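## Task

Pick up the roll of masking tape from the desk, set it on the closet's bottom shelf, and close the closet fully. The robot must not tip over or finish leaning. Anything that stays in place only because the robot is holding it at the end does not count.

## Robot and tools

ROBOT. A simulated Hello Robot Stretch 4, about 1.6 m tall. It has an omni-wheel base whose rim lies within 0.23 m of the base origin, a lift travelling up a mast, one telescoping arm that reaches forward, a three-joint wrist (yaw, pitch, roll) and a two-finger gripper. There is only one arm. Cameras: head_camera, head_left_camera, head_right_camera, wrist_camera. Loose objects may occasionally get nudged by the scene.

FRAMES. Base frame: origin on the floor beneath the base centre, x forward, y left, z up. hand_pose is reported in this frame and marks a point between the open fingertips (link pinch). With all wrist joints at 0 its axes line up with the base frame. The printed value may be somewhat off. The odometry frame is the base frame as it was when the scene began.

execute_actions(actions, cameras). actions is a list holding one action, or empty to just read state and images. Each action contains "base", "joints" or both, plus optional "pace" and "contact_limits". Alternatively it contains only {"end_of_arm": "enable_torque"}, which re-enables wrist or gripper motors that shut themselves off. All motions in one action start together and may finish at different times.
- base: exactly one key. These are offsets from where the base last reported itself, not poses. translate_m is straight travel in metres, forward positive, -2 to 2. strafe_m is sideways travel in metres, left positive, -2 to 2. rotate_rad is a turn in place in radians, counter-clockwise (left) positive, -3.2 to 3.2.
- joints: absolute targets by name. lift_m is 0 to 1.2 m. arm_m is extension, 0 to 0.55 m. wrist_yaw_rad is -1.134 to 4.276 (0 points forward, positive turns left, 3.14 is folded back, and above 3.4 the arm may block it). wrist_pitch_rad is -1.117 to 4.259 (0 level, 1.57 pointing down). wrist_roll_rad is -1.117 to 4.259 (0 keeps the fingers level; positive turns clockwise seen from behind). gripper_m is the fingertip gap in metres, -0.038 to 0.141, where negative means pressing together. Done tolerances are ±0.004 for lift, arm and gripper, ±0.02 for yaw and roll, and ±0.05 for pitch. An over-range joint target is clipped to its limit and this is reported. Any other bad value or unknown key rejects the whole call and nothing moves.
- pace: "slow", "default", "fast" or "max". Base top speeds are 0.1, 0.3, 0.4 and 0.6 m/s, and turn speeds 1, 2, 3 and 4 rad/s. Above lift_m 0.2 these caps shrink, down to 0.3 m/s and 1 rad/s at lift 1.2.
- contact_limits: only {"arm_m": x}, with x from 0 (lightest) to 0.75 (hardest), default 0.5. It sets how much force the arm may push with before it halts.
- cameras: a list of names or "all". Omitted or null gives all cameras, [] gives none.
No action runs longer than 15 s. Any part you leave out of an action may keep pushing toward its old target. If a result reports a stop, the remaining execute_actions, wait and finished_scene calls in that reply are skipped.

Other tools. wait(seconds, 0 to 10) runs the scene on without new commands. zoom_image(camera, region [x0,y0,x1,y1] in pixels, at most 504x504) enlarges part of that camera's latest image. read_manual returns only licence texts. finished_scene(scene 1 or 2) ends the scene permanently, reports success and gives the next task. Replying without any tool call ends everything.

RESULTS.
- lidar_m gives 12 distances in metres, one per 30° sector, starting straight ahead and going counter-clockwise (4th left, 7th behind, 10th right). "-" means nothing seen or something closer than 0.25 m. The lidar covers heights from about 0.15 m up to robot height, so it sees table tops. It can miss glass, thin legs and much of what is behind.
- wrist_depth_mm is a 7x7 grid of median depths, 100 to 2000 mm, read from the top left. The robot's own body appears in it.
- base_odometry comes from wheel turns and counts slip as travel. Heading runs from -3.142 to 3.142, left positive. If turned_by_wheels and turned_by_imu differ by more than about 0.1 rad, the base probably collided or slipped.
- base_tilt is in degrees, forward and right positive, with a fixed offset of about 1.5°.
- base_status and joint_status report each motion's outcome:
  - done.
  - off_target: the part may still be pushing.
  - contact_stop_at_<key>: the part met something and now holds there, or goes slack for lift, arm or wheels, so a slack lift may sink.
  - limit_stop_at_<name>.
  - time_out.
  - torque_fault: the wrist or gripper motor went limp and needs enable_torque.
  - limit_stop_at_tilt: the lean exceeds 6°, and lift, arm and wheels go slack and ignore commands.
  - limit_stop_at_own_body: a self-collision, which can happen with the wrist pitched up below -0.2 and rolled.
  Slack parts hold again when next commanded.
- on_its_own describes uncommanded behaviour. Its "held at" is a target, not a position.
- motor_effort is a percentage, positive toward higher joint values, with the peak in brackets. It is noisy and biased. For wheels, positive means turning right. An effort at rest outside its range suggests a push or load.

GRIPPING. Command gripper_m smaller than the object's width to grip. A smaller value squeezes harder and pulls the object inward. The status does not show whether anything is held; a firm grip shows up in gripper effort. If the fingertips jam on a surface, raise the lift. To unfold at scene start, send lift_m 0.4 and wrist_yaw_rad 0 together.

AVOID. Do not turn or drive with more than 1 kg held while arm_m is above 0.2, especially at fast paces. Avoid strong, high or prolonged pushes and pulls, since these can tip the robot. Avoid drops, slams, hard hits and objects falling. Thinking time lets the scene run on while the robot holds its last command.

Each tool is called after "Call:" as a command line: name --argument value for each argument, lists and objects as JSON in quotes; but a table of rows of numbers goes row by row, as --pt "numbers of a row", without its own name.

## Session

Call:
execute_actions --actions '[]'

Scene clock: 0.00 s.
base_odometry: x=+0.000 y=+0.000 heading=+0.000 (m, m, rad; odometry frame)
turned_by_wheels: +0.000 (rad since the last result)
turned_by_imu: +0.000 (rad since the last result)
base_tilt: forward=+0.2 right=-0.5 (deg)
lidar_m: 1.18 1.28 1.97 1.41 1.56 2.29 2.51 2.70 1.76 1.71 1.61 1.26
base_status: not commanded
joint_positions: lift_m=+0.250 arm_m=+0.002 wrist_yaw_rad=+3.085 wrist_pitch_rad=-0.015 wrist_roll_rad=-0.013 gripper_m=+0.057
joint_status: not commanded
motor_effort: lift_m=+20 arm_m=-1 wrist_yaw_rad=+0 wrist_pitch_rad=-6 wrist_roll_rad=-1 gripper_m=-3 wheel_0=+0 wheel_1=+0 wheel_2=+0 (%)
hand_pose: x=-0.1103 y=+0.1037 z=+0.4328 quat_wxyz=(+0.029, +0.007, -0.007, +1.000) (m; base frame)
wrist_depth_mm: - 135 - - - - - / - 136 - - - - - / 109 137 270 - - - - / 134 154 - - - - - / - - - - - - 1983 / 1576 1537 197 1366 200 1464 1430 / 1078 991 1025 - 1008 960 1025
pictures: head_camera, head_left_camera, head_right_camera, wrist_camera
Images, in order (width x height): head_camera 420x560, head_left_camera 420x672, head_right_camera 420x672, wrist_camera 616x392.

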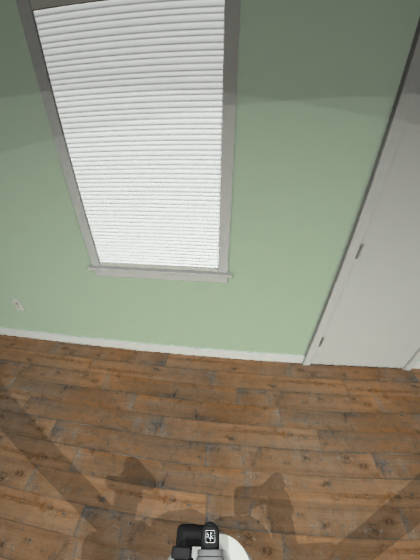

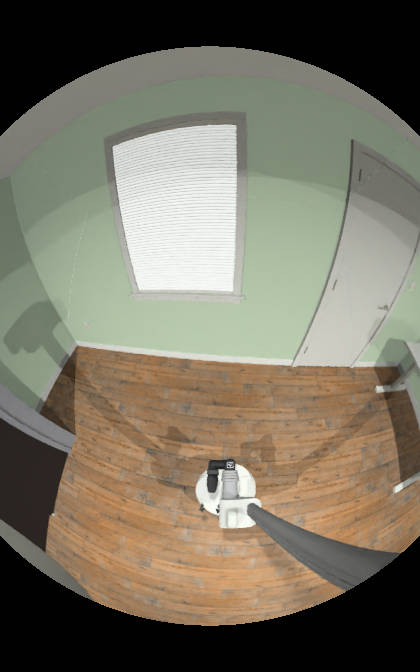

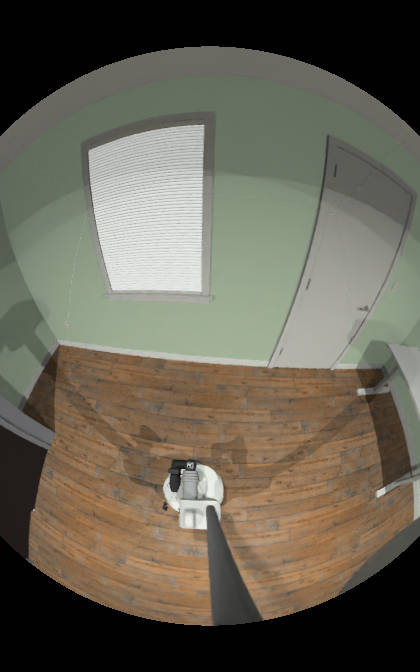

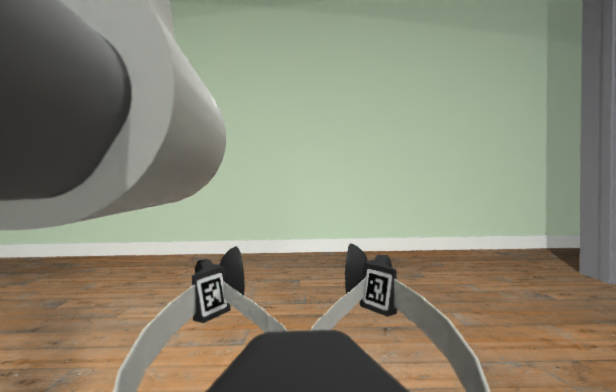

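Call:
execute_actions --actions '[{"base":{"rotate_rad":1.65},"joints":{"lift_m":0.4,"wrist_yaw_rad":0}}]'

Call:
execute_actions --actions '[{"base":{"rotate_rad":3.0}}]' --cameras '["head_camera","head_left_camera"]'

Scene clock: 2.47 s.
base_odometry: x=+0.000 y=+0.000 heading=+1.649 (m, m, rad; odometry frame)
turned_by_wheels: +1.649 (rad since the last result)
turned_by_imu: +1.693 (rad since the last result)
base_tilt: forward=+0.2 right=-0.5 (deg)
lidar_m: 1.42 1.64 2.50 2.49 2.80 1.73 1.74 1.51 1.23 1.18 1.33 2.18
base_status: done
joint_positions: lift_m=+0.400 arm_m=+0.002 wrist_yaw_rad=+0.000 wrist_pitch_rad=-0.015 wrist_roll_rad=-0.013 gripper_m=+0.057
joint_status: all done
motor_effort: lift_m=+24(26) arm_m=-1(1) wrist_yaw_rad=-1(5) wrist_pitch_rad=-4(7) wrist_roll_rad=-2(1) gripper_m=-3(1) wheel_0=-2(7) wheel_1=-1(8) wheel_2=-3(11) (%)
hand_pose: x=+0.4612 y=-0.0873 z=+0.5822 quat_wxyz=(+1.000, -0.006, -0.008, +0.000) (m; base frame)
wrist_depth_mm: 1430 1336 1308 1255 1921 1863 1808 / 1464 1336 1308 1255 1921 1863 1756 / 1464 1366 1308 1255 1921 1863 1863 / 1464 1336 1308 1281 1983 1863 1808 / 1499 1397 1308 1308 1983 1863 1863 / 1499 1397 197 1308 200 1863 1863 / 1366 1281 1366 - 1229 1255 1308
pictures: head_camera, head_left_camera, head_right_camera, wrist_camera
Images, in order (width x height): head_camera 420x560, head_left_camera 420x672, head_right_camera 420x672, wrist_camera 616x392.

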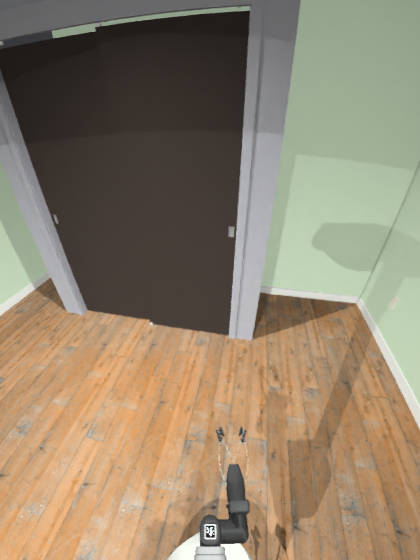

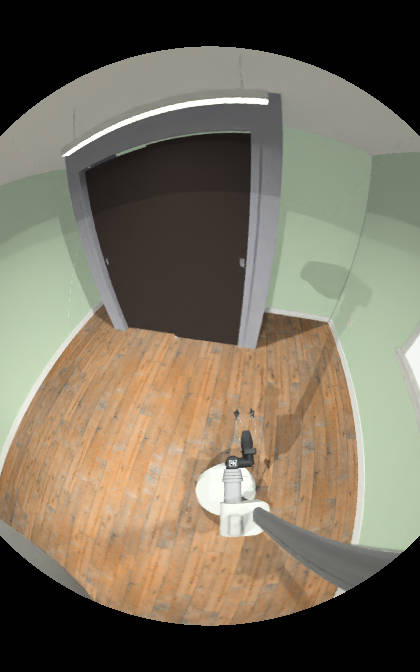

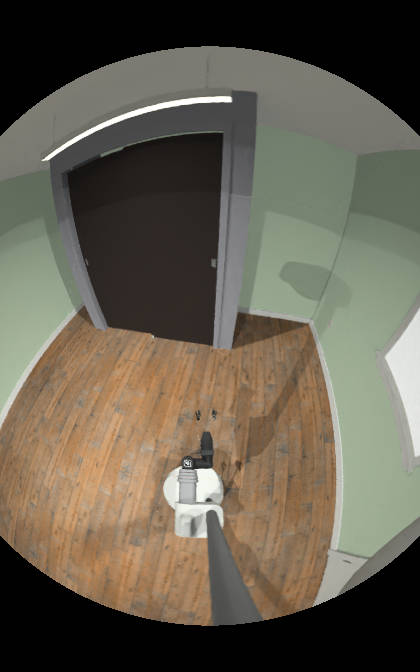

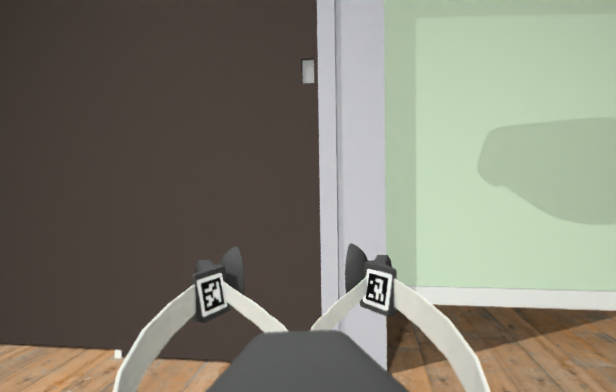

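Scene clock: 5.23 s.
base_odometry: x=+0.000 y=+0.000 heading=-1.634 (m, m, rad; odometry frame)
turned_by_wheels: +3.000 (rad since the last result)
turned_by_imu: +3.080 (rad since the last result)
base_tilt: forward=+0.3 right=-0.5 (deg)
lidar_m: 1.71 1.64 1.23 1.20 1.28 1.90 1.45 1.54 2.24 2.47 2.64 1.76
base_status: done
joint_positions: lift_m=+0.400 arm_m=+0.002 wrist_yaw_rad=+0.000 wrist_pitch_rad=-0.015 wrist_roll_rad=-0.013 gripper_m=+0.057
joint_status: not commanded
motor_effort: lift_m=+23(24) arm_m=-1(1) wrist_yaw_rad=-1(0) wrist_pitch_rad=-6(5) wrist_roll_rad=-1(1) gripper_m=-4(3) wheel_0=-2(7) wheel_1=-1(8) wheel_2=-2(9) (%)
hand_pose: x=+0.4612 y=-0.0874 z=+0.5824 quat_wxyz=(+1.000, -0.006, -0.008, +0.000) (m; base frame)
wrist_depth_mm: 1921 - - - - - - / 1921 - - - - - - / 1863 - - - - - - / 1863 - - - - - - / 1863 - - - - - - / 1756 1983 197 1756 200 1921 1863 / 1366 1281 1336 - 1336 1229 1308
pictures: head_camera, head_left_camera
Images, in order (width x height): head_camera 420x560, head_left_camera 420x672.

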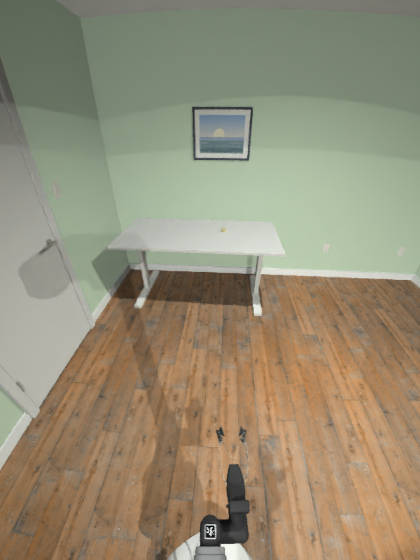

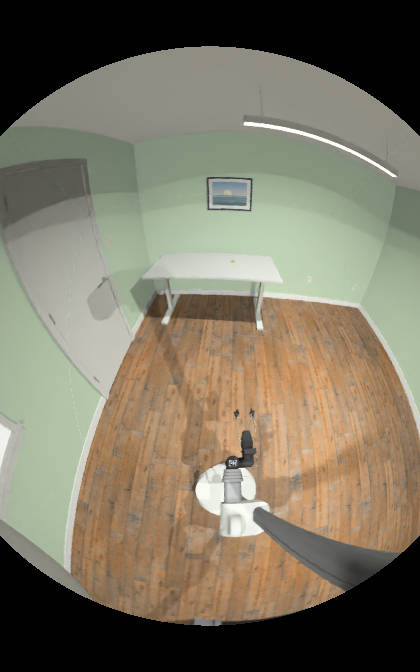

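Call:
execute_actions --actions '[{"base":{"rotate_rad":-3.2},"joints":{"lift_m":0.7,"gripper_m":0.0}}]' --cameras '["head_camera","wrist_camera"]'

Scene clock: 8.27 s.
base_odometry: x=+0.000 y=+0.000 heading=+1.449 (m, m, rad; odometry frame)
turned_by_wheels: -3.200 (rad since the last result)
turned_by_imu: -3.287 (rad since the last result)
base_tilt: forward=+0.3 right=-0.6 (deg)
lidar_m: 1.41 1.51 2.09 2.50 2.60 2.68 1.73 1.76 1.28 1.17 1.20 1.75
base_status: done
joint_positions: lift_m=+0.700 arm_m=+0.002 wrist_yaw_rad=+0.000 wrist_pitch_rad=-0.015 wrist_roll_rad=-0.013 gripper_m=+0.000
joint_status: all done
motor_effort: lift_m=+23(23) arm_m=-1(1) wrist_yaw_rad=+0(0) wrist_pitch_rad=-6(8) wrist_roll_rad=-1(2) gripper_m=-6(7) wheel_0=+0(6) wheel_1=-1(9) wheel_2=+1(9) (%)
hand_pose: x=+0.4612 y=-0.0874 z=+0.8823 quat_wxyz=(+1.000, -0.006, -0.008, +0.000) (m; base frame)
wrist_depth_mm: 1205 1205 1229 1983 1983 - 1576 / 1229 1229 1229 - - - 1576 / 1205 1255 1255 1983 - - 1576 / 1229 1255 1255 1983 - - 1576 / 1229 1255 1255 1255 - - 1618 / 1255 1255 187 192 - - 1618 / 1255 1255 1281 - 1921 1863 1618
pictures: head_camera, wrist_camera
Images, in order (width x height): head_camera 420x560, wrist_camera 616x392.

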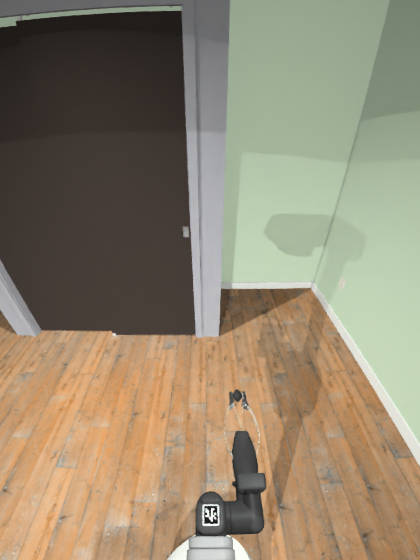

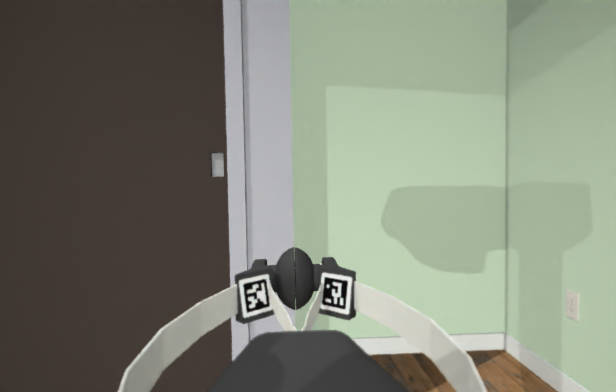

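Call:
execute_actions --actions '[{"base":{"strafe_m":0.24}}]' --cameras '[]'

Call:
execute_actions --actions '[{"base":{"translate_m":0.7}}]' --cameras '["head_camera","wrist_camera"]'

Scene clock: 10.50 s.
base_odometry: x=-0.238 y=+0.029 heading=+1.449 (m, m, rad; odometry frame)
turned_by_wheels: +0.000 (rad since the last result)
turned_by_imu: +0.000 (rad since the last result)
base_tilt: forward=+0.3 right=-0.7 (deg)
lidar_m: 1.40 1.51 2.00 2.26 2.37 2.68 1.78 1.79 1.54 1.42 1.48 2.09
base_status: done
joint_positions: lift_m=+0.700 arm_m=+0.002 wrist_yaw_rad=+0.000 wrist_pitch_rad=-0.015 wrist_roll_rad=-0.013 gripper_m=+0.000
joint_status: not commanded
motor_effort: lift_m=+23(23) arm_m=-1(1) wrist_yaw_rad=+1(0) wrist_pitch_rad=-7(5) wrist_roll_rad=-1(1) gripper_m=-5(5) wheel_0=-1(11) wheel_1=-1(9) wheel_2=+0(0) (%)
hand_pose: x=+0.4612 y=-0.0874 z=+0.8823 quat_wxyz=(+1.000, -0.006, -0.008, +0.000) (m; base frame)
wrist_depth_mm: 1255 1229 1229 1229 - - 1921 / 1255 1229 1229 1255 - - 1921 / 1281 1229 1255 1255 - - 1921 / 1255 1255 1281 1255 - - 1921 / 1255 1255 1255 1255 - - 1921 / 1281 1255 187 192 1281 - 1921 / 1308 1255 1281 - 1921 1863 1808
pictures: none
No camera images: the call's "cameras" was empty. Leave "cameras" out to get every camera's image.

Scene clock: 14.33 s.
base_odometry: x=-0.153 y=+0.724 heading=+1.449 (m, m, rad; odometry frame)
turned_by_wheels: +0.000 (rad since the last result)
turned_by_imu: -0.002 (rad since the last result)
base_tilt: forward=+0.3 right=-0.5 (deg)
lidar_m: 0.72 0.79 1.17 2.25 2.37 3.21 3.28 2.07 1.50 1.41 1.51 0.76
base_status: done
joint_positions: lift_m=+0.700 arm_m=+0.002 wrist_yaw_rad=+0.000 wrist_pitch_rad=-0.015 wrist_roll_rad=-0.013 gripper_m=+0.000
joint_status: not commanded
motor_effort: lift_m=+23(23) arm_m=-1(1) wrist_yaw_rad=+1(0) wrist_pitch_rad=-7(8) wrist_roll_rad=-1(1) gripper_m=-5(5) wheel_0=+1(6) wheel_1=+2(6) wheel_2=-1(11) (%)
hand_pose: x=+0.4612 y=-0.0874 z=+0.8823 quat_wxyz=(+1.000, -0.006, -0.008, +0.000) (m; base frame)
wrist_depth_mm: 521 530 535 535 530 1308 1366 / 521 530 539 544 535 1308 1336 / 525 530 535 539 535 1308 1336 / 525 535 544 549 539 1336 1366 / 535 539 549 525 544 1336 1366 / 535 544 187 193 530 1336 1366 / 539 544 549 - 549 1336 1366
pictures: head_camera, wrist_camera
Images, in order (width x height): head_camera 420x560, wrist_camera 616x392.

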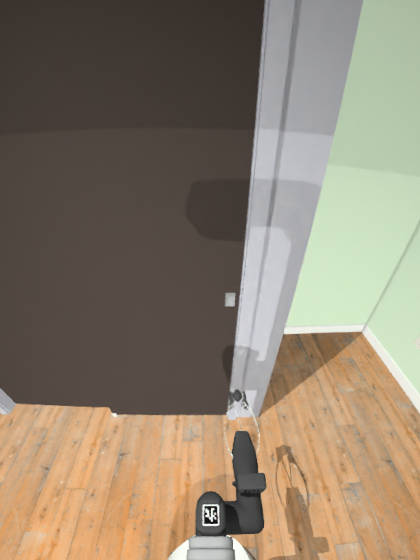

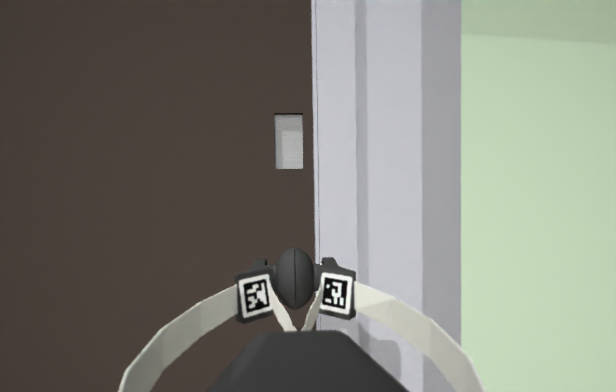

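Call:
execute_actions --actions '[{"base":{"strafe_m":0.02},"joints":{"lift_m":0.775,"arm_m":0.22}}]' --cameras '["head_camera","wrist_camera"]'

Scene clock: 16.27 s.
base_odometry: x=-0.173 y=+0.726 heading=+1.449 (m, m, rad; odometry frame)
turned_by_wheels: +0.000 (rad since the last result)
turned_by_imu: +0.000 (rad since the last result)
base_tilt: forward=+0.3 right=-0.5 (deg)
lidar_m: 0.72 0.76 1.13 2.25 2.35 3.16 3.31 2.15 1.52 1.43 1.54 0.80
base_status: done
joint_positions: lift_m=+0.775 arm_m=+0.219 wrist_yaw_rad=+0.000 wrist_pitch_rad=-0.015 wrist_roll_rad=-0.013 gripper_m=+0.000
joint_status: all done
motor_effort: lift_m=+24(20) arm_m=+5(4) wrist_yaw_rad=+1(1) wrist_pitch_rad=-6(7) wrist_roll_rad=-2(1) gripper_m=-5(6) wheel_0=+1(6) wheel_1=-2(7) wheel_2=+0(3) (%)
hand_pose: x=+0.6785 y=-0.0874 z=+0.9573 quat_wxyz=(+1.000, -0.006, -0.008, +0.000) (m; base frame)
wrist_depth_mm: 310 315 320 324 298 314 317 / 312 319 322 325 300 317 320 / 315 320 324 327 301 320 322 / 317 322 325 340 301 320 325 / 319 322 327 329 304 322 327 / 322 325 187 193 306 325 329 / 324 325 330 - 307 327 330
pictures: head_camera, wrist_camera
Images, in order (width x height): head_camera 420x560, wrist_camera 616x392.

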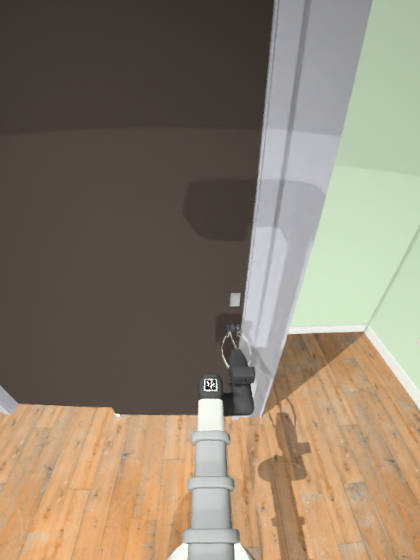

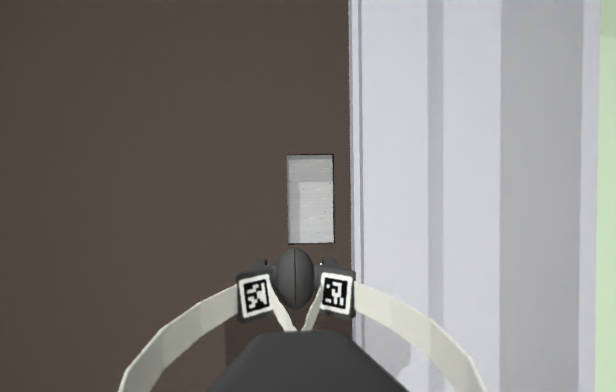

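Call:
execute_actions --actions '[{"base":{"strafe_m":-0.011},"joints":{"lift_m":0.815}}]' --cameras '[]'

Call:
execute_actions --actions '[{"joints":{"arm_m":0.36},"contact_limits":{"arm_m":0.2},"pace":"slow"}]' --cameras '["head_camera","wrist_camera"]'

Scene clock: 25.77 s.
base_odometry: x=-0.162 y=+0.725 heading=+1.449 (m, m, rad; odometry frame)
turned_by_wheels: +0.000 (rad since the last result)
turned_by_imu: -0.001 (rad since the last result)
base_tilt: forward=+0.3 right=-0.5 (deg)
lidar_m: 0.74 0.74 1.10 2.25 2.35 3.16 3.27 2.11 1.53 1.42 1.53 0.77
base_status: done
joint_positions: lift_m=+0.815 arm_m=+0.219 wrist_yaw_rad=+0.000 wrist_pitch_rad=-0.015 wrist_roll_rad=-0.013 gripper_m=+0.000
joint_status: all done
motor_effort: lift_m=+24(25) arm_m=+5(5) wrist_yaw_rad=+0(0) wrist_pitch_rad=-6(7) wrist_roll_rad=-1(1) gripper_m=-5(6) wheel_0=+1(7) wheel_1=-1(7) wheel_2=+0(1) (%)
hand_pose: x=+0.6785 y=-0.0874 z=+0.9973 quat_wxyz=(+1.000, -0.006, -0.008, +0.000) (m; base frame)
wrist_depth_mm: 312 315 320 322 297 315 319 / 314 317 320 324 298 317 320 / 315 320 324 327 301 319 322 / 319 320 325 329 301 322 325 / 319 324 327 329 304 324 327 / 322 325 187 192 304 327 329 / 324 327 330 - 307 327 330
pictures: none
No camera images: the call's "cameras" was empty. Leave "cameras" out to get every camera's image.

Scene clock: 27.87 s.
base_odometry: x=-0.162 y=+0.725 heading=+1.448 (m, m, rad; odometry frame)
turned_by_wheels: +0.000 (rad since the last result)
turned_by_imu: +0.005 (rad since the last result)
base_tilt: forward=+0.3 right=-0.5 (deg)
lidar_m: 0.72 0.77 1.13 2.25 2.35 3.19 3.30 2.08 1.47 1.40 1.53 0.77
base_status: not commanded
joint_positions: lift_m=+0.815 arm_m=+0.319 wrist_yaw_rad=-0.005 wrist_pitch_rad=-0.016 wrist_roll_rad=-0.013 gripper_m=+0.000
joint_status: arm_m contact_stop (moved +0.100 of +0.141)
on_its_own: arm_m is slack since a contact_stop (your +0.360 is given up)
motor_effort: lift_m=+24(24) arm_m=+0(17) wrist_yaw_rad=+13(24) wrist_pitch_rad=-2(9) wrist_roll_rad=-1(1) gripper_m=-5(5) wheel_0=+0(3) wheel_1=+1(4) wheel_2=-6(8) (%)
contact_limits: arm_m 0.2
hand_pose: x=+0.7778 y=-0.0887 z=+0.9976 quat_wxyz=(+1.000, -0.006, -0.008, -0.002) (m; base frame)
wrist_depth_mm: 220 222 225 228 199 215 218 / 221 224 226 229 200 216 219 / 222 224 228 230 202 217 220 / 224 226 229 232 203 220 222 / 224 228 230 235 204 220 223 / 227 229 187 193 204 222 225 / 228 229 233 - 206 223 226
pictures: head_camera, wrist_camera
Images, in order (width x height): head_camera 420x560, wrist_camera 616x392.

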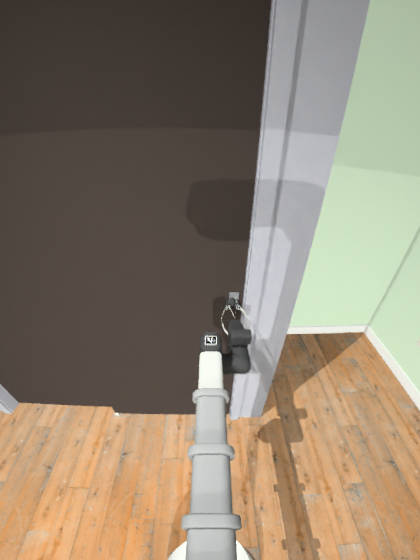

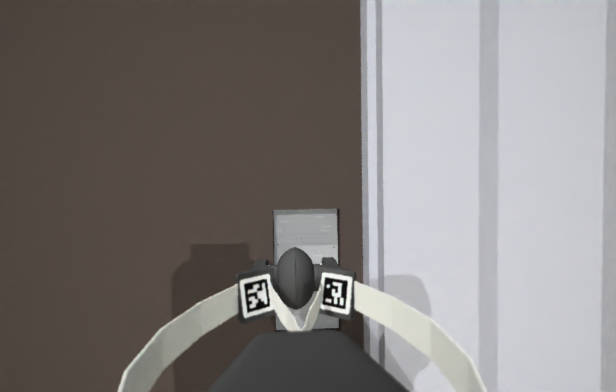

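Call:
execute_actions --actions '[{"base":{"strafe_m":0.12},"joints":{"arm_m":0.322},"pace":"slow"}]' --cameras '["head_camera","wrist_camera"]'

Scene clock: 30.27 s.
base_odometry: x=-0.281 y=+0.739 heading=+1.448 (m, m, rad; odometry frame)
turned_by_wheels: -0.001 (rad since the last result)
turned_by_imu: -0.004 (rad since the last result)
base_tilt: forward=+0.2 right=-0.5 (deg)
lidar_m: 0.75 0.78 1.15 2.13 2.25 3.04 3.28 2.28 1.63 1.55 1.65 0.79
base_status: done
joint_positions: lift_m=+0.815 arm_m=+0.321 wrist_yaw_rad=-0.013 wrist_pitch_rad=-0.016 wrist_roll_rad=-0.013 gripper_m=+0.000
joint_status: all done
on_its_own: wrist_yaw_rad is at rest, and its effort (+37) is outside its rest range (-13 to +13)
motor_effort: lift_m=+24(24) arm_m=+8(7) wrist_yaw_rad=+37(50) wrist_pitch_rad=-4(5) wrist_roll_rad=-1(1) gripper_m=-3(7) wheel_0=-4(16) wheel_1=+4(6) wheel_2=-9(8) (%)
hand_pose: x=+0.7788 y=-0.0912 z=+0.9975 quat_wxyz=(+1.000, -0.006, -0.008, -0.007) (m; base frame)
wrist_depth_mm: 216 220 224 227 699 303 226 / 218 221 225 229 699 303 227 / 220 224 227 230 603 304 228 / 220 225 228 231 715 306 229 / 222 225 229 231 715 307 230 / 223 227 185 195 185 310 231 / 224 228 232 - 732 277 233
pictures: head_camera, wrist_camera
Images, in order (width x height): head_camera 420x560, wrist_camera 616x392.

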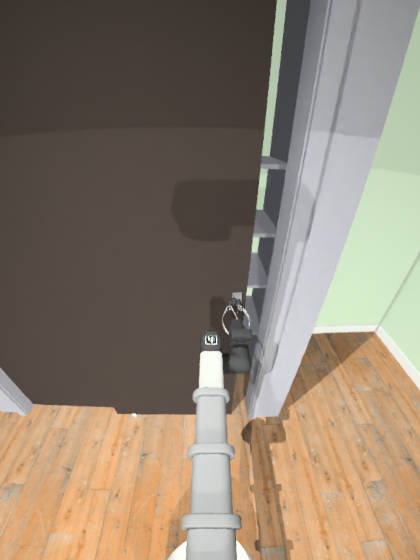

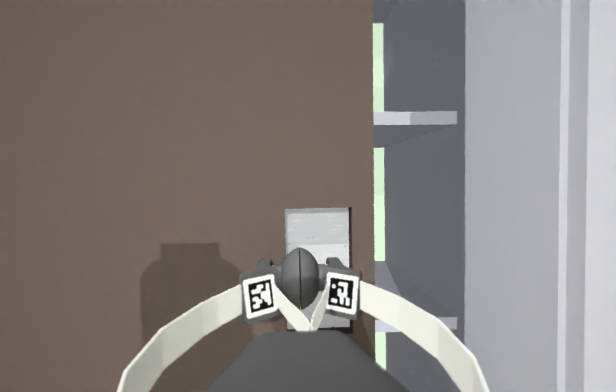

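Call:
execute_actions --actions '[{"base":{"strafe_m":0.28},"joints":{"arm_m":0.319},"pace":"slow"}]' --cameras '["head_camera","head_right_camera"]'

Scene clock: 34.27 s.
base_odometry: x=-0.559 y=+0.774 heading=+1.446 (m, m, rad; odometry frame)
turned_by_wheels: -0.001 (rad since the last result)
turned_by_imu: -0.007 (rad since the last result)
base_tilt: forward=+0.2 right=-0.5 (deg)
lidar_m: 0.74 0.79 1.15 1.83 1.91 2.62 3.30 2.54 1.92 1.83 1.90 0.91
base_status: done
joint_positions: lift_m=+0.815 arm_m=+0.318 wrist_yaw_rad=-0.015 wrist_pitch_rad=-0.016 wrist_roll_rad=-0.013 gripper_m=+0.000
joint_status: all done
on_its_own: wrist_yaw_rad is at rest, and its effort (+44) is outside its rest range (-13 to +13)
motor_effort: lift_m=+24(24) arm_m=+3(7) wrist_yaw_rad=+44(46) wrist_pitch_rad=-6(6) wrist_roll_rad=-1(2) gripper_m=-4(6) wheel_0=-6(18) wheel_1=+1(8) wheel_2=-10(11) (%)
hand_pose: x=+0.7765 y=-0.0918 z=+0.9975 quat_wxyz=(+1.000, -0.006, -0.008, -0.008) (m; base frame)
wrist_depth_mm: 216 220 224 228 904 917 707 / 217 221 225 229 976 976 699 / 218 222 226 230 597 809 654 / 220 224 228 232 991 1008 715 / 221 225 229 232 931 931 715 / 222 226 183 194 184 668 647 / 224 226 231 - 991 904 723
pictures: head_camera, head_right_camera
Images, in order (width x height): head_camera 420x560, head_right_camera 420x672.

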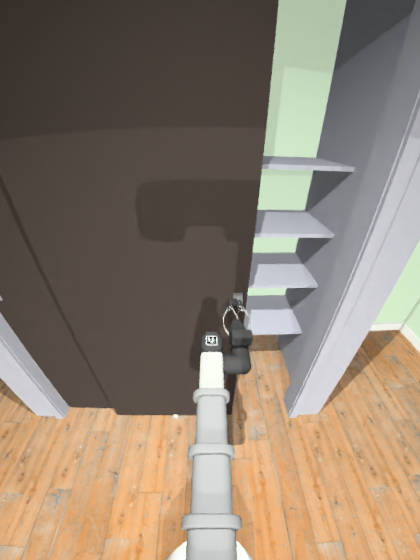

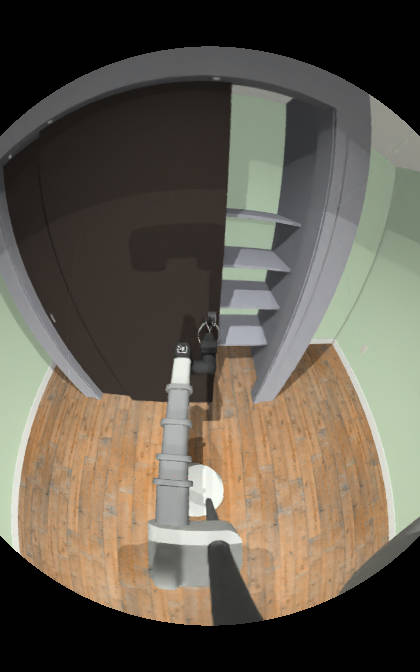

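Call:
execute_actions --actions '[{"base":{"strafe_m":0.1},"pace":"slow"}]' --cameras '[]'

Call:
execute_actions --actions '[{"joints":{"arm_m":0.0}}]' --cameras '["head_camera"]'

Call:
execute_actions --actions '[{"base":{"rotate_rad":3.06},"joints":{"gripper_m":0.14}}]' --cameras '[]'

Call:
execute_actions --actions '[{"base":{"strafe_m":1.03},"pace":"fast"}]' --cameras '[]'

Call:
execute_actions --actions '[{"base":{"translate_m":1.8},"pace":"fast"}]' --cameras '["head_camera","wrist_camera"]'

Scene clock: 36.63 s.
base_odometry: x=-0.658 y=+0.786 heading=+1.445 (m, m, rad; odometry frame)
turned_by_wheels: -0.001 (rad since the last result)
turned_by_imu: -0.087 (rad since the last result)
base_tilt: forward=+0.0 right=-0.4 (deg)
lidar_m: 0.73 0.76 1.00 1.79 1.84 2.34 2.79 2.52 2.09 1.90 1.97 0.91
base_status: done
joint_positions: lift_m=+0.815 arm_m=+0.318 wrist_yaw_rad=-0.016 wrist_pitch_rad=-0.012 wrist_roll_rad=-0.013 gripper_m=+0.000
joint_status: not commanded
on_its_own: wrist_yaw_rad is at rest, and its effort (+48) is outside its rest range (-13 to +13)
motor_effort: lift_m=+24(23) arm_m=+6(6) wrist_yaw_rad=+48(53) wrist_pitch_rad=-15(17) wrist_roll_rad=-1(1) gripper_m=-4(5) wheel_0=-2(9) wheel_1=+5(10) wheel_2=-15(14) (%)
hand_pose: x=+0.7759 y=-0.0922 z=+0.9962 quat_wxyz=(+1.000, -0.006, -0.006, -0.008) (m; base frame)
wrist_depth_mm: 204 212 220 228 917 866 668 / 205 213 221 229 1008 904 668 / 207 214 222 231 615 820 647 / 208 216 224 233 1025 917 676 / 210 217 224 231 917 866 683 / 211 217 182 193 184 661 647 / 212 216 227 - 1042 842 691
pictures: none
No camera images: the call's "cameras" was empty. Leave "cameras" out to get every camera's image.

Scene clock: 38.70 s.
base_odometry: x=-0.658 y=+0.786 heading=+1.446 (m, m, rad; odometry frame)
turned_by_wheels: +0.001 (rad since the last result)
turned_by_imu: -0.002 (rad since the last result)
base_tilt: forward=+0.2 right=-0.5 (deg)
lidar_m: 0.71 0.74 1.02 1.77 1.81 2.33 2.81 2.46 2.10 1.88 1.97 0.92
base_status: not commanded
joint_positions: lift_m=+0.815 arm_m=+0.003 wrist_yaw_rad=+0.000 wrist_pitch_rad=-0.015 wrist_roll_rad=-0.013 gripper_m=+0.000
joint_status: all done
joint sent to its limit — the command would take arm_m past its lower limit, so that joint was sent only as far as its limit.
motor_effort: lift_m=+24(24) arm_m=-5(4) wrist_yaw_rad=+1(47) wrist_pitch_rad=-6(17) wrist_roll_rad=-1(2) gripper_m=-5(7) wheel_0=-2(5) wheel_1=+1(5) wheel_2=+0(15) (%)
hand_pose: x=+0.4620 y=-0.0874 z=+0.9973 quat_wxyz=(+1.000, -0.006, -0.008, +0.000) (m; base frame)
wrist_depth_mm: 484 500 517 530 976 946 615 / 488 504 517 535 1308 991 615 / 488 504 521 539 1308 946 621 / 492 508 525 544 1336 991 621 / 496 508 525 539 1098 960 621 / 496 517 187 192 1308 1008 621 / 500 508 530 - 1229 917 621
pictures: head_camera
Images, in order (width x height): head_camera 420x560.

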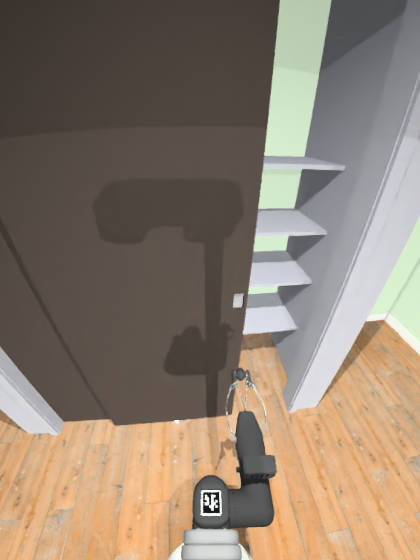

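Scene clock: 41.50 s.
base_odometry: x=-0.658 y=+0.786 heading=-1.777 (m, m, rad; odometry frame)
turned_by_wheels: +3.060 (rad since the last result)
turned_by_imu: +3.142 (rad since the last result)
base_tilt: forward=+0.2 right=-0.6 (deg)
lidar_m: 2.49 2.46 2.15 1.92 1.97 0.95 0.73 0.74 0.96 1.76 1.80 2.21
base_status: done
joint_positions: lift_m=+0.815 arm_m=+0.003 wrist_yaw_rad=+0.000 wrist_pitch_rad=-0.015 wrist_roll_rad=-0.013 gripper_m=+0.140
joint_status: all done
motor_effort: lift_m=+24(24) arm_m=-5(5) wrist_yaw_rad=-1(0) wrist_pitch_rad=-6(7) wrist_roll_rad=-2(1) gripper_m=+0(6) wheel_0=-2(1) wheel_1=+1(5) wheel_2=-1(8) (%)
hand_pose: x=+0.4620 y=-0.0874 z=+0.9973 quat_wxyz=(+1.000, -0.006, -0.008, +0.000) (m; base frame)
wrist_depth_mm: - - - - - - 1921 / - - - - - - 1983 / - - - - - - 1921 / - - - - - - 1921 / - - - - - - 1921 / - 210 - - - - 1983 / - - - - - - 1983
pictures: none
No camera images: the call's "cameras" was empty. Leave "cameras" out to get every camera's image.

Scene clock: 45.37 s.
base_odometry: x=+0.350 y=+0.575 heading=-1.777 (m, m, rad; odometry frame)
turned_by_wheels: +0.000 (rad since the last result)
turned_by_imu: +0.002 (rad since the last result)
base_tilt: forward=+0.4 right=-0.5 (deg)
lidar_m: 2.30 1.57 1.00 0.87 0.88 1.16 1.61 0.88 1.21 2.20 2.82 3.39
base_status: done
joint_positions: lift_m=+0.815 arm_m=+0.003 wrist_yaw_rad=+0.000 wrist_pitch_rad=-0.015 wrist_roll_rad=-0.013 gripper_m=+0.140
joint_status: not commanded
motor_effort: lift_m=+24(24) arm_m=-5(5) wrist_yaw_rad=+1(0) wrist_pitch_rad=-7(5) wrist_roll_rad=-1(1) gripper_m=+0(0) wheel_0=+2(9) wheel_1=-2(11) wheel_2=+0(3) (%)
hand_pose: x=+0.4620 y=-0.0874 z=+0.9973 quat_wxyz=(+1.000, -0.006, -0.008, +0.000) (m; base frame)
wrist_depth_mm: - - - - - - - / - - - - - - - / - - - - - - - / - - - - - - - / - - - - - - - / - 211 - - - - - / - - - - - - -
pictures: none
No camera images: the call's "cameras" was empty. Leave "cameras" out to get every camera's image.

Scene clock: 51.30 s.
base_odometry: x=-0.018 y=-1.187 heading=-1.777 (m, m, rad; odometry frame)
turned_by_wheels: +0.000 (rad since the last result)
turned_by_imu: -0.005 (rad since the last result)
base_tilt: forward=+0.3 right=-0.5 (deg)
lidar_m: 0.49 0.48 0.62 1.17 1.22 1.52 2.67 2.74 2.79 2.47 2.30 0.55
base_status: done
joint_positions: lift_m=+0.815 arm_m=+0.003 wrist_yaw_rad=+0.000 wrist_pitch_rad=-0.015 wrist_roll_rad=-0.013 gripper_m=+0.140
joint_status: not commanded
motor_effort: lift_m=+24(24) arm_m=-5(5) wrist_yaw_rad=+0(0) wrist_pitch_rad=-8(6) wrist_roll_rad=-1(1) gripper_m=+0(1) wheel_0=+1(7) wheel_1=+1(8) wheel_2=-1(13) (%)
hand_pose: x=+0.4620 y=-0.0874 z=+0.9973 quat_wxyz=(+1.000, -0.006, -0.008, +0.000) (m; base frame)
wrist_depth_mm: 991 1042 1078 1138 1205 1281 1336 / 1008 1042 1078 1160 1229 1281 1366 / 1008 1060 1098 1160 1229 1281 1366 / 1008 1078 1118 1160 1229 1308 1366 / 1042 1060 1118 1182 1229 1308 1397 / 1008 211 842 891 831 1336 1397 / 699 691 691 - 723 1336 1397
pictures: head_camera, wrist_camera
Images, in order (width x height): head_camera 420x560, wrist_camera 616x392.

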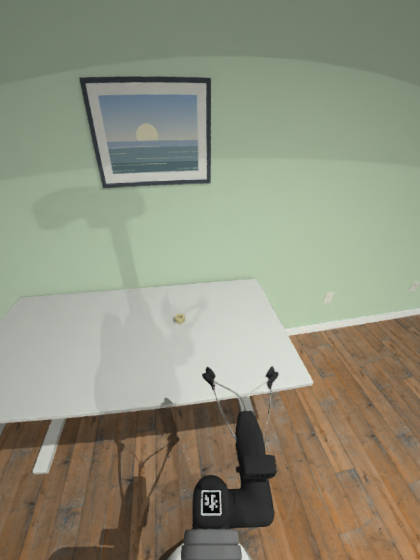

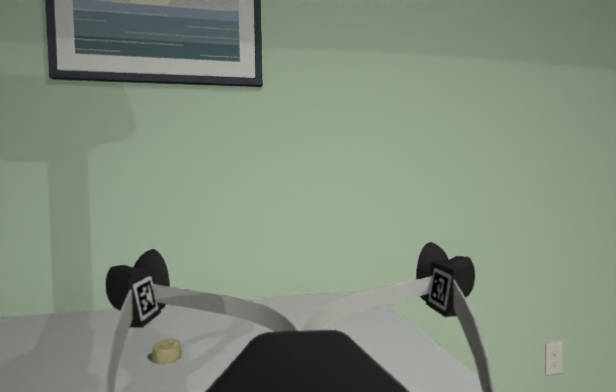

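Call:
execute_actions --actions '[{"base":{"rotate_rad":0.225},"joints":{"wrist_pitch_rad":0.45,"lift_m":0.78,"arm_m":0.3,"gripper_m":0.1}}]' --cameras '[]'

Call:
execute_actions --actions '[{"base":{"translate_m":0.12}}]' --cameras '["head_camera","wrist_camera"]'

Scene clock: 53.43 s.
base_odometry: x=-0.018 y=-1.187 heading=-1.552 (m, m, rad; odometry frame)
turned_by_wheels: +0.225 (rad since the last result)
turned_by_imu: +0.230 (rad since the last result)
base_tilt: forward=+0.3 right=-0.5 (deg)
lidar_m: 0.50 0.55 0.80 1.19 1.28 1.86 2.69 2.84 2.56 2.47 0.68 0.51
base_status: done
joint_positions: lift_m=+0.780 arm_m=+0.299 wrist_yaw_rad=+0.000 wrist_pitch_rad=+0.452 wrist_roll_rad=-0.013 gripper_m=+0.100
joint_status: all done
motor_effort: lift_m=+15(20) arm_m=+5(6) wrist_yaw_rad=+0(0) wrist_pitch_rad=-5(6) wrist_roll_rad=-1(1) gripper_m=-1(0) wheel_0=-1(8) wheel_1=+0(6) wheel_2=-2(9) (%)
hand_pose: x=+0.7296 y=-0.0874 z=+0.8327 quat_wxyz=(+0.975, -0.006, +0.224, +0.001) (m; base frame)
wrist_depth_mm: 750 741 741 732 732 732 732 / 809 798 788 788 788 778 778 / 715 723 732 732 732 732 809 / 530 530 530 530 539 539 544 / 418 418 421 421 424 424 427 / 345 334 325 349 329 349 351 / 296 289 297 - 306 290 298
pictures: none
No camera images: the call's "cameras" was empty. Leave "cameras" out to get every camera's image.

Scene clock: 55.10 s.
base_odometry: x=-0.016 y=-1.306 heading=-1.552 (m, m, rad; odometry frame)
turned_by_wheels: +0.000 (rad since the last result)
turned_by_imu: -0.001 (rad since the last result)
base_tilt: forward=+0.4 right=-0.5 (deg)
lidar_m: 0.38 0.41 0.61 1.14 1.29 1.83 2.81 2.98 2.57 2.49 0.51 0.38
base_status: done
joint_positions: lift_m=+0.780 arm_m=+0.299 wrist_yaw_rad=+0.000 wrist_pitch_rad=+0.452 wrist_roll_rad=-0.013 gripper_m=+0.100
joint_status: not commanded
motor_effort: lift_m=+15(15) arm_m=+5(5) wrist_yaw_rad=+1(0) wrist_pitch_rad=-6(6) wrist_roll_rad=-1(1) gripper_m=-3(2) wheel_0=+2(7) wheel_1=+2(7) wheel_2=-3(10) (%)
hand_pose: x=+0.7296 y=-0.0874 z=+0.8327 quat_wxyz=(+0.975, -0.006, +0.224, +0.001) (m; base frame)
wrist_depth_mm: 627 627 627 621 615 621 615 / 676 668 668 661 661 661 654 / 699 715 707 707 707 699 707 / 530 530 530 535 535 539 539 / 418 418 421 421 424 424 424 / 347 336 325 347 327 351 351 / 296 287 296 - 307 290 300
pictures: head_camera, wrist_camera
Images, in order (width x height): head_camera 420x560, wrist_camera 616x392.

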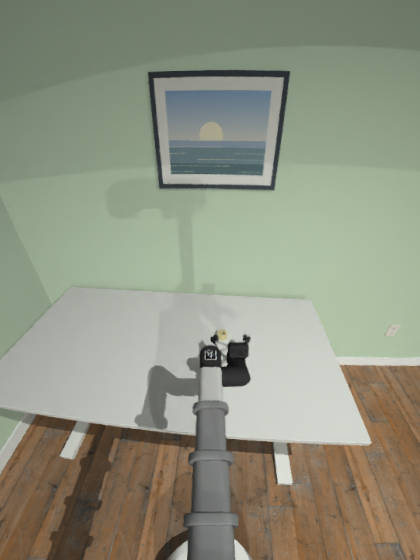

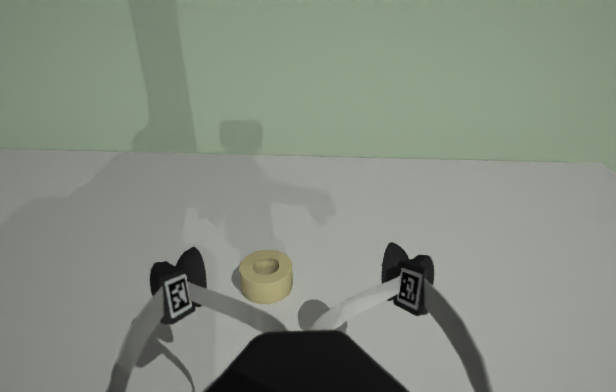

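Call:
execute_actions --actions '[{"base":{"strafe_m":0.025},"joints":{"lift_m":0.725,"arm_m":0.36}}]' --cameras '["wrist_camera"]'

Call:
execute_actions --actions '[{"joints":{"arm_m":0.41}}]' --cameras '["wrist_camera"]'

Scene clock: 56.43 s.
base_odometry: x=+0.009 y=-1.306 heading=-1.552 (m, m, rad; odometry frame)
turned_by_wheels: +0.000 (rad since the last result)
turned_by_imu: +0.000 (rad since the last result)
base_tilt: forward=+0.3 right=-0.5 (deg)
lidar_m: 0.39 0.41 0.60 1.14 1.26 1.76 2.83 2.99 2.59 2.53 0.49 0.37
base_status: done
joint_positions: lift_m=+0.725 arm_m=+0.359 wrist_yaw_rad=+0.000 wrist_pitch_rad=+0.452 wrist_roll_rad=-0.013 gripper_m=+0.100
joint_status: all done
motor_effort: lift_m=+15(14) arm_m=+5(6) wrist_yaw_rad=+0(1) wrist_pitch_rad=-4(6) wrist_roll_rad=-1(1) gripper_m=+0(1) wheel_0=+2(7) wheel_1=+0(9) wheel_2=+0(3) (%)
hand_pose: x=+0.7895 y=-0.0874 z=+0.7776 quat_wxyz=(+0.975, -0.006, +0.224, +0.001) (m; base frame)
wrist_depth_mm: 574 564 569 569 564 559 559 / 615 615 615 609 609 597 603 / 564 569 569 574 574 627 621 / 413 415 418 421 421 424 424 / 329 330 330 306 332 332 334 / 272 263 256 265 257 276 277 / 232 226 233 - 241 228 236
pictures: wrist_camera
Images, in order (width x height): wrist_camera 616x392.

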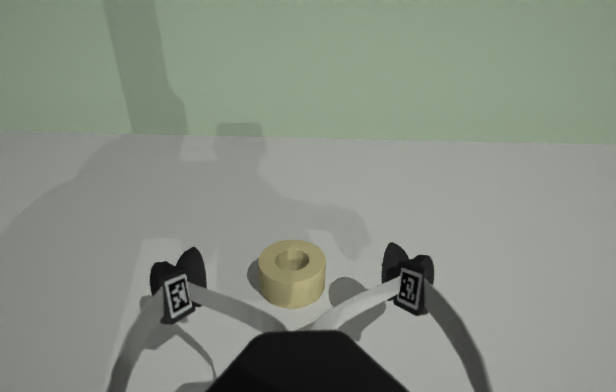

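Scene clock: 57.43 s.
base_odometry: x=+0.009 y=-1.306 heading=-1.552 (m, m, rad; odometry frame)
turned_by_wheels: +0.000 (rad since the last result)
turned_by_imu: +0.000 (rad since the last result)
base_tilt: forward=+0.3 right=-0.5 (deg)
lidar_m: 0.38 0.42 0.63 1.13 1.25 1.81 2.85 2.94 2.58 2.52 0.52 0.39
base_status: not commanded
joint_positions: lift_m=+0.725 arm_m=+0.409 wrist_yaw_rad=+0.000 wrist_pitch_rad=+0.452 wrist_roll_rad=-0.013 gripper_m=+0.100
joint_status: all done
motor_effort: lift_m=+15(15) arm_m=+5(5) wrist_yaw_rad=+0(1) wrist_pitch_rad=-5(5) wrist_roll_rad=-2(1) gripper_m=-3(1) wheel_0=+1(1) wheel_1=+0(0) wheel_2=+0(0) (%)
hand_pose: x=+0.8395 y=-0.0874 z=+0.7776 quat_wxyz=(+0.975, -0.006, +0.224, +0.001) (m; base frame)
wrist_depth_mm: 525 525 517 517 517 517 517 / 564 564 559 559 554 549 549 / 585 585 580 585 585 585 580 / 415 418 418 418 421 424 424 / 329 330 330 330 332 334 334 / 272 264 256 249 256 274 277 / 232 226 233 - 241 228 235
pictures: wrist_camera
Images, in order (width x height): wrist_camera 616x392.

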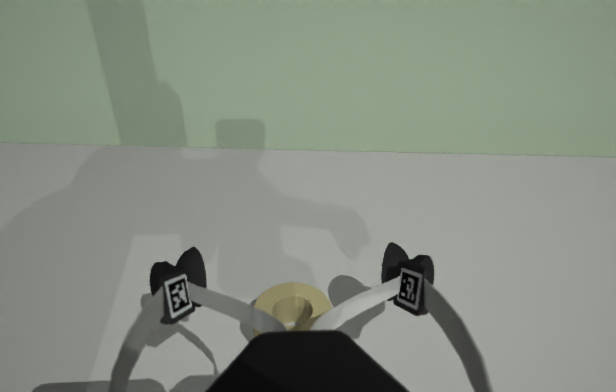

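Call:
execute_actions --actions '[{"joints":{"lift_m":0.705,"arm_m":0.40},"pace":"slow"}]' --cameras '["wrist_camera"]'

Scene clock: 58.47 s.
base_odometry: x=+0.009 y=-1.306 heading=-1.552 (m, m, rad; odometry frame)
turned_by_wheels: +0.000 (rad since the last result)
turned_by_imu: +0.000 (rad since the last result)
base_tilt: forward=+0.3 right=-0.5 (deg)
lidar_m: 0.37 0.43 0.60 1.14 1.22 1.73 2.87 2.94 2.58 2.53 0.50 0.39
base_status: not commanded
joint_positions: lift_m=+0.705 arm_m=+0.401 wrist_yaw_rad=+0.000 wrist_pitch_rad=+0.452 wrist_roll_rad=-0.013 gripper_m=+0.100
joint_status: all done
motor_effort: lift_m=+15(14) arm_m=-5(3) wrist_yaw_rad=+0(0) wrist_pitch_rad=-7(5) wrist_roll_rad=-1(1) gripper_m=-2(2) wheel_0=+2(1) wheel_1=+0(0) wheel_2=+0(0) (%)
hand_pose: x=+0.8313 y=-0.0874 z=+0.7576 quat_wxyz=(+0.975, -0.006, +0.224, +0.001) (m; base frame)
wrist_depth_mm: 530 535 535 530 525 521 517 / 574 574 569 564 569 559 559 / 508 508 512 512 521 521 585 / 373 375 377 377 379 382 382 / 297 297 298 298 300 301 303 / 246 237 230 220 231 248 249 / 210 204 210 - 217 206 212
pictures: wrist_camera
Images, in order (width x height): wrist_camera 616x392.

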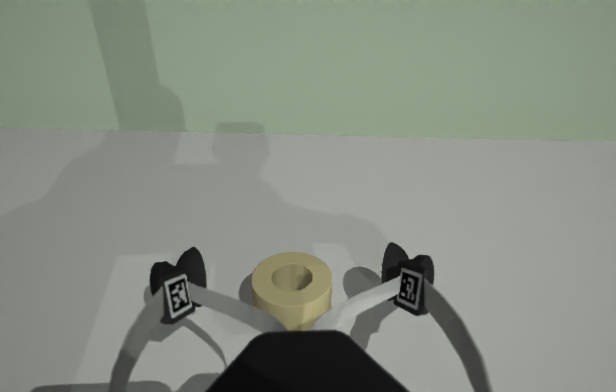

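Call:
execute_actions --actions '[{"joints":{"lift_m":0.695},"pace":"slow"}]' --cameras '["wrist_camera"]'

Call:
execute_actions --actions '[{"joints":{"gripper_m":0.0}}]' --cameras '["wrist_camera"]'

Call:
execute_actions --actions '[{"joints":{"lift_m":0.76}}]' --cameras '["wrist_camera"]'

Scene clock: 59.30 s.
base_odometry: x=+0.009 y=-1.306 heading=-1.552 (m, m, rad; odometry frame)
turned_by_wheels: +0.000 (rad since the last result)
turned_by_imu: +0.000 (rad since the last result)
base_tilt: forward=+0.3 right=-0.5 (deg)
lidar_m: 0.36 0.42 0.65 1.14 1.24 1.80 2.85 2.97 2.60 2.52 0.49 0.38
base_status: not commanded
joint_positions: lift_m=+0.695 arm_m=+0.401 wrist_yaw_rad=+0.000 wrist_pitch_rad=+0.452 wrist_roll_rad=-0.013 gripper_m=+0.100
joint_status: all done
motor_effort: lift_m=+14(14) arm_m=-5(5) wrist_yaw_rad=+0(1) wrist_pitch_rad=-6(6) wrist_roll_rad=-1(1) gripper_m=-1(2) wheel_0=+2(1) wheel_1=+0(0) wheel_2=+0(0) (%)
hand_pose: x=+0.8313 y=-0.0874 z=+0.7476 quat_wxyz=(+0.975, -0.006, +0.224, +0.001) (m; base frame)
wrist_depth_mm: 535 530 530 525 530 525 521 / 569 569 564 569 564 559 559 / 480 484 484 488 492 492 496 / 353 353 355 357 359 359 362 / 279 279 281 260 283 285 286 / 232 224 218 214 219 235 236 / 198 192 198 - 206 195 201
pictures: wrist_camera
Images, in order (width x height): wrist_camera 616x392.

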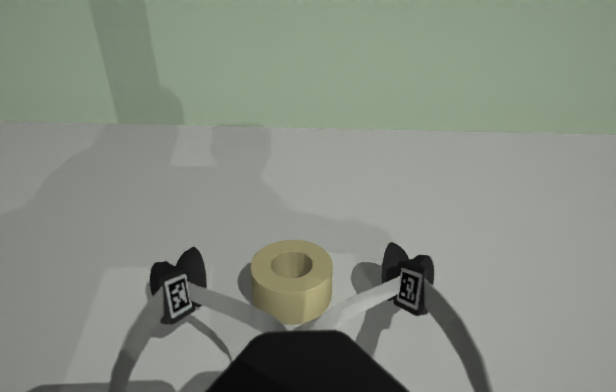

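Scene clock: 61.10 s.
base_odometry: x=+0.009 y=-1.306 heading=-1.552 (m, m, rad; odometry frame)
turned_by_wheels: +0.000 (rad since the last result)
turned_by_imu: +0.000 (rad since the last result)
base_tilt: forward=+0.3 right=-0.5 (deg)
lidar_m: 0.37 0.42 0.60 1.14 1.25 1.78 2.88 2.96 2.58 2.52 0.54 0.39
base_status: not commanded
joint_positions: lift_m=+0.695 arm_m=+0.401 wrist_yaw_rad=+0.000 wrist_pitch_rad=+0.452 wrist_roll_rad=-0.013 gripper_m=+0.001
joint_status: all done
motor_effort: lift_m=+14(14) arm_m=-5(5) wrist_yaw_rad=+1(1) wrist_pitch_rad=-6(5) wrist_roll_rad=-1(1) gripper_m=-25(24) wheel_0=+1(1) wheel_1=+0(0) wheel_2=+0(0) (%)
hand_pose: x=+0.8313 y=-0.0874 z=+0.7476 quat_wxyz=(+0.975, -0.006, +0.224, +0.001) (m; base frame)
wrist_depth_mm: 539 530 525 525 525 521 521 / 574 569 569 569 564 559 559 / 480 480 484 488 492 492 496 / 353 353 355 357 359 359 362 / 279 281 283 235 283 285 285 / 232 224 189 206 190 235 235 / 198 192 198 - 206 195 200
pictures: wrist_camera
Images, in order (width x height): wrist_camera 616x392.

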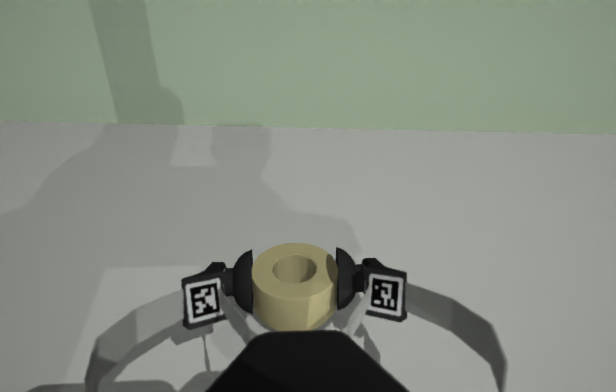

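Scene clock: 62.30 s.
base_odometry: x=+0.009 y=-1.306 heading=-1.552 (m, m, rad; odometry frame)
turned_by_wheels: +0.000 (rad since the last result)
turned_by_imu: +0.000 (rad since the last result)
base_tilt: forward=+0.3 right=-0.5 (deg)
lidar_m: 0.37 0.43 0.62 1.14 1.23 1.77 2.88 2.97 2.59 2.50 0.52 0.40
base_status: not commanded
joint_positions: lift_m=+0.760 arm_m=+0.401 wrist_yaw_rad=+0.000 wrist_pitch_rad=+0.452 wrist_roll_rad=-0.013 gripper_m=+0.001
joint_status: all done
motor_effort: lift_m=+25(24) arm_m=-5(5) wrist_yaw_rad=+0(0) wrist_pitch_rad=-5(6) wrist_roll_rad=-1(1) gripper_m=-24(23) wheel_0=+1(1) wheel_1=+0(0) wheel_2=+0(0) (%)
hand_pose: x=+0.8313 y=-0.0874 z=+0.8118 quat_wxyz=(+0.975, -0.006, +0.224, +0.001) (m; base frame)
wrist_depth_mm: 535 530 530 530 530 521 521 / 574 569 564 569 564 559 559 / 615 615 615 609 603 603 597 / 488 488 488 492 492 492 492 / 384 387 384 235 389 389 392 / 319 307 188 207 191 324 324 / 272 264 273 - 283 266 274
pictures: wrist_camera
Images, in order (width x height): wrist_camera 616x392.

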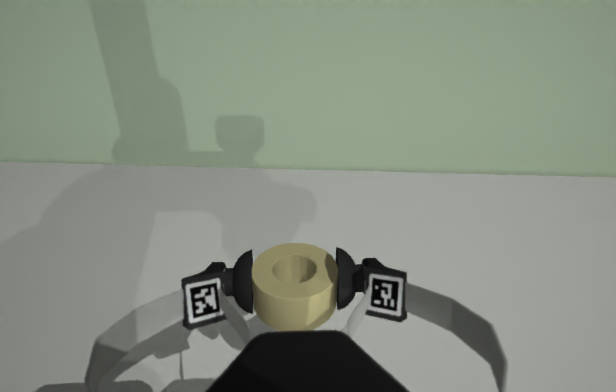

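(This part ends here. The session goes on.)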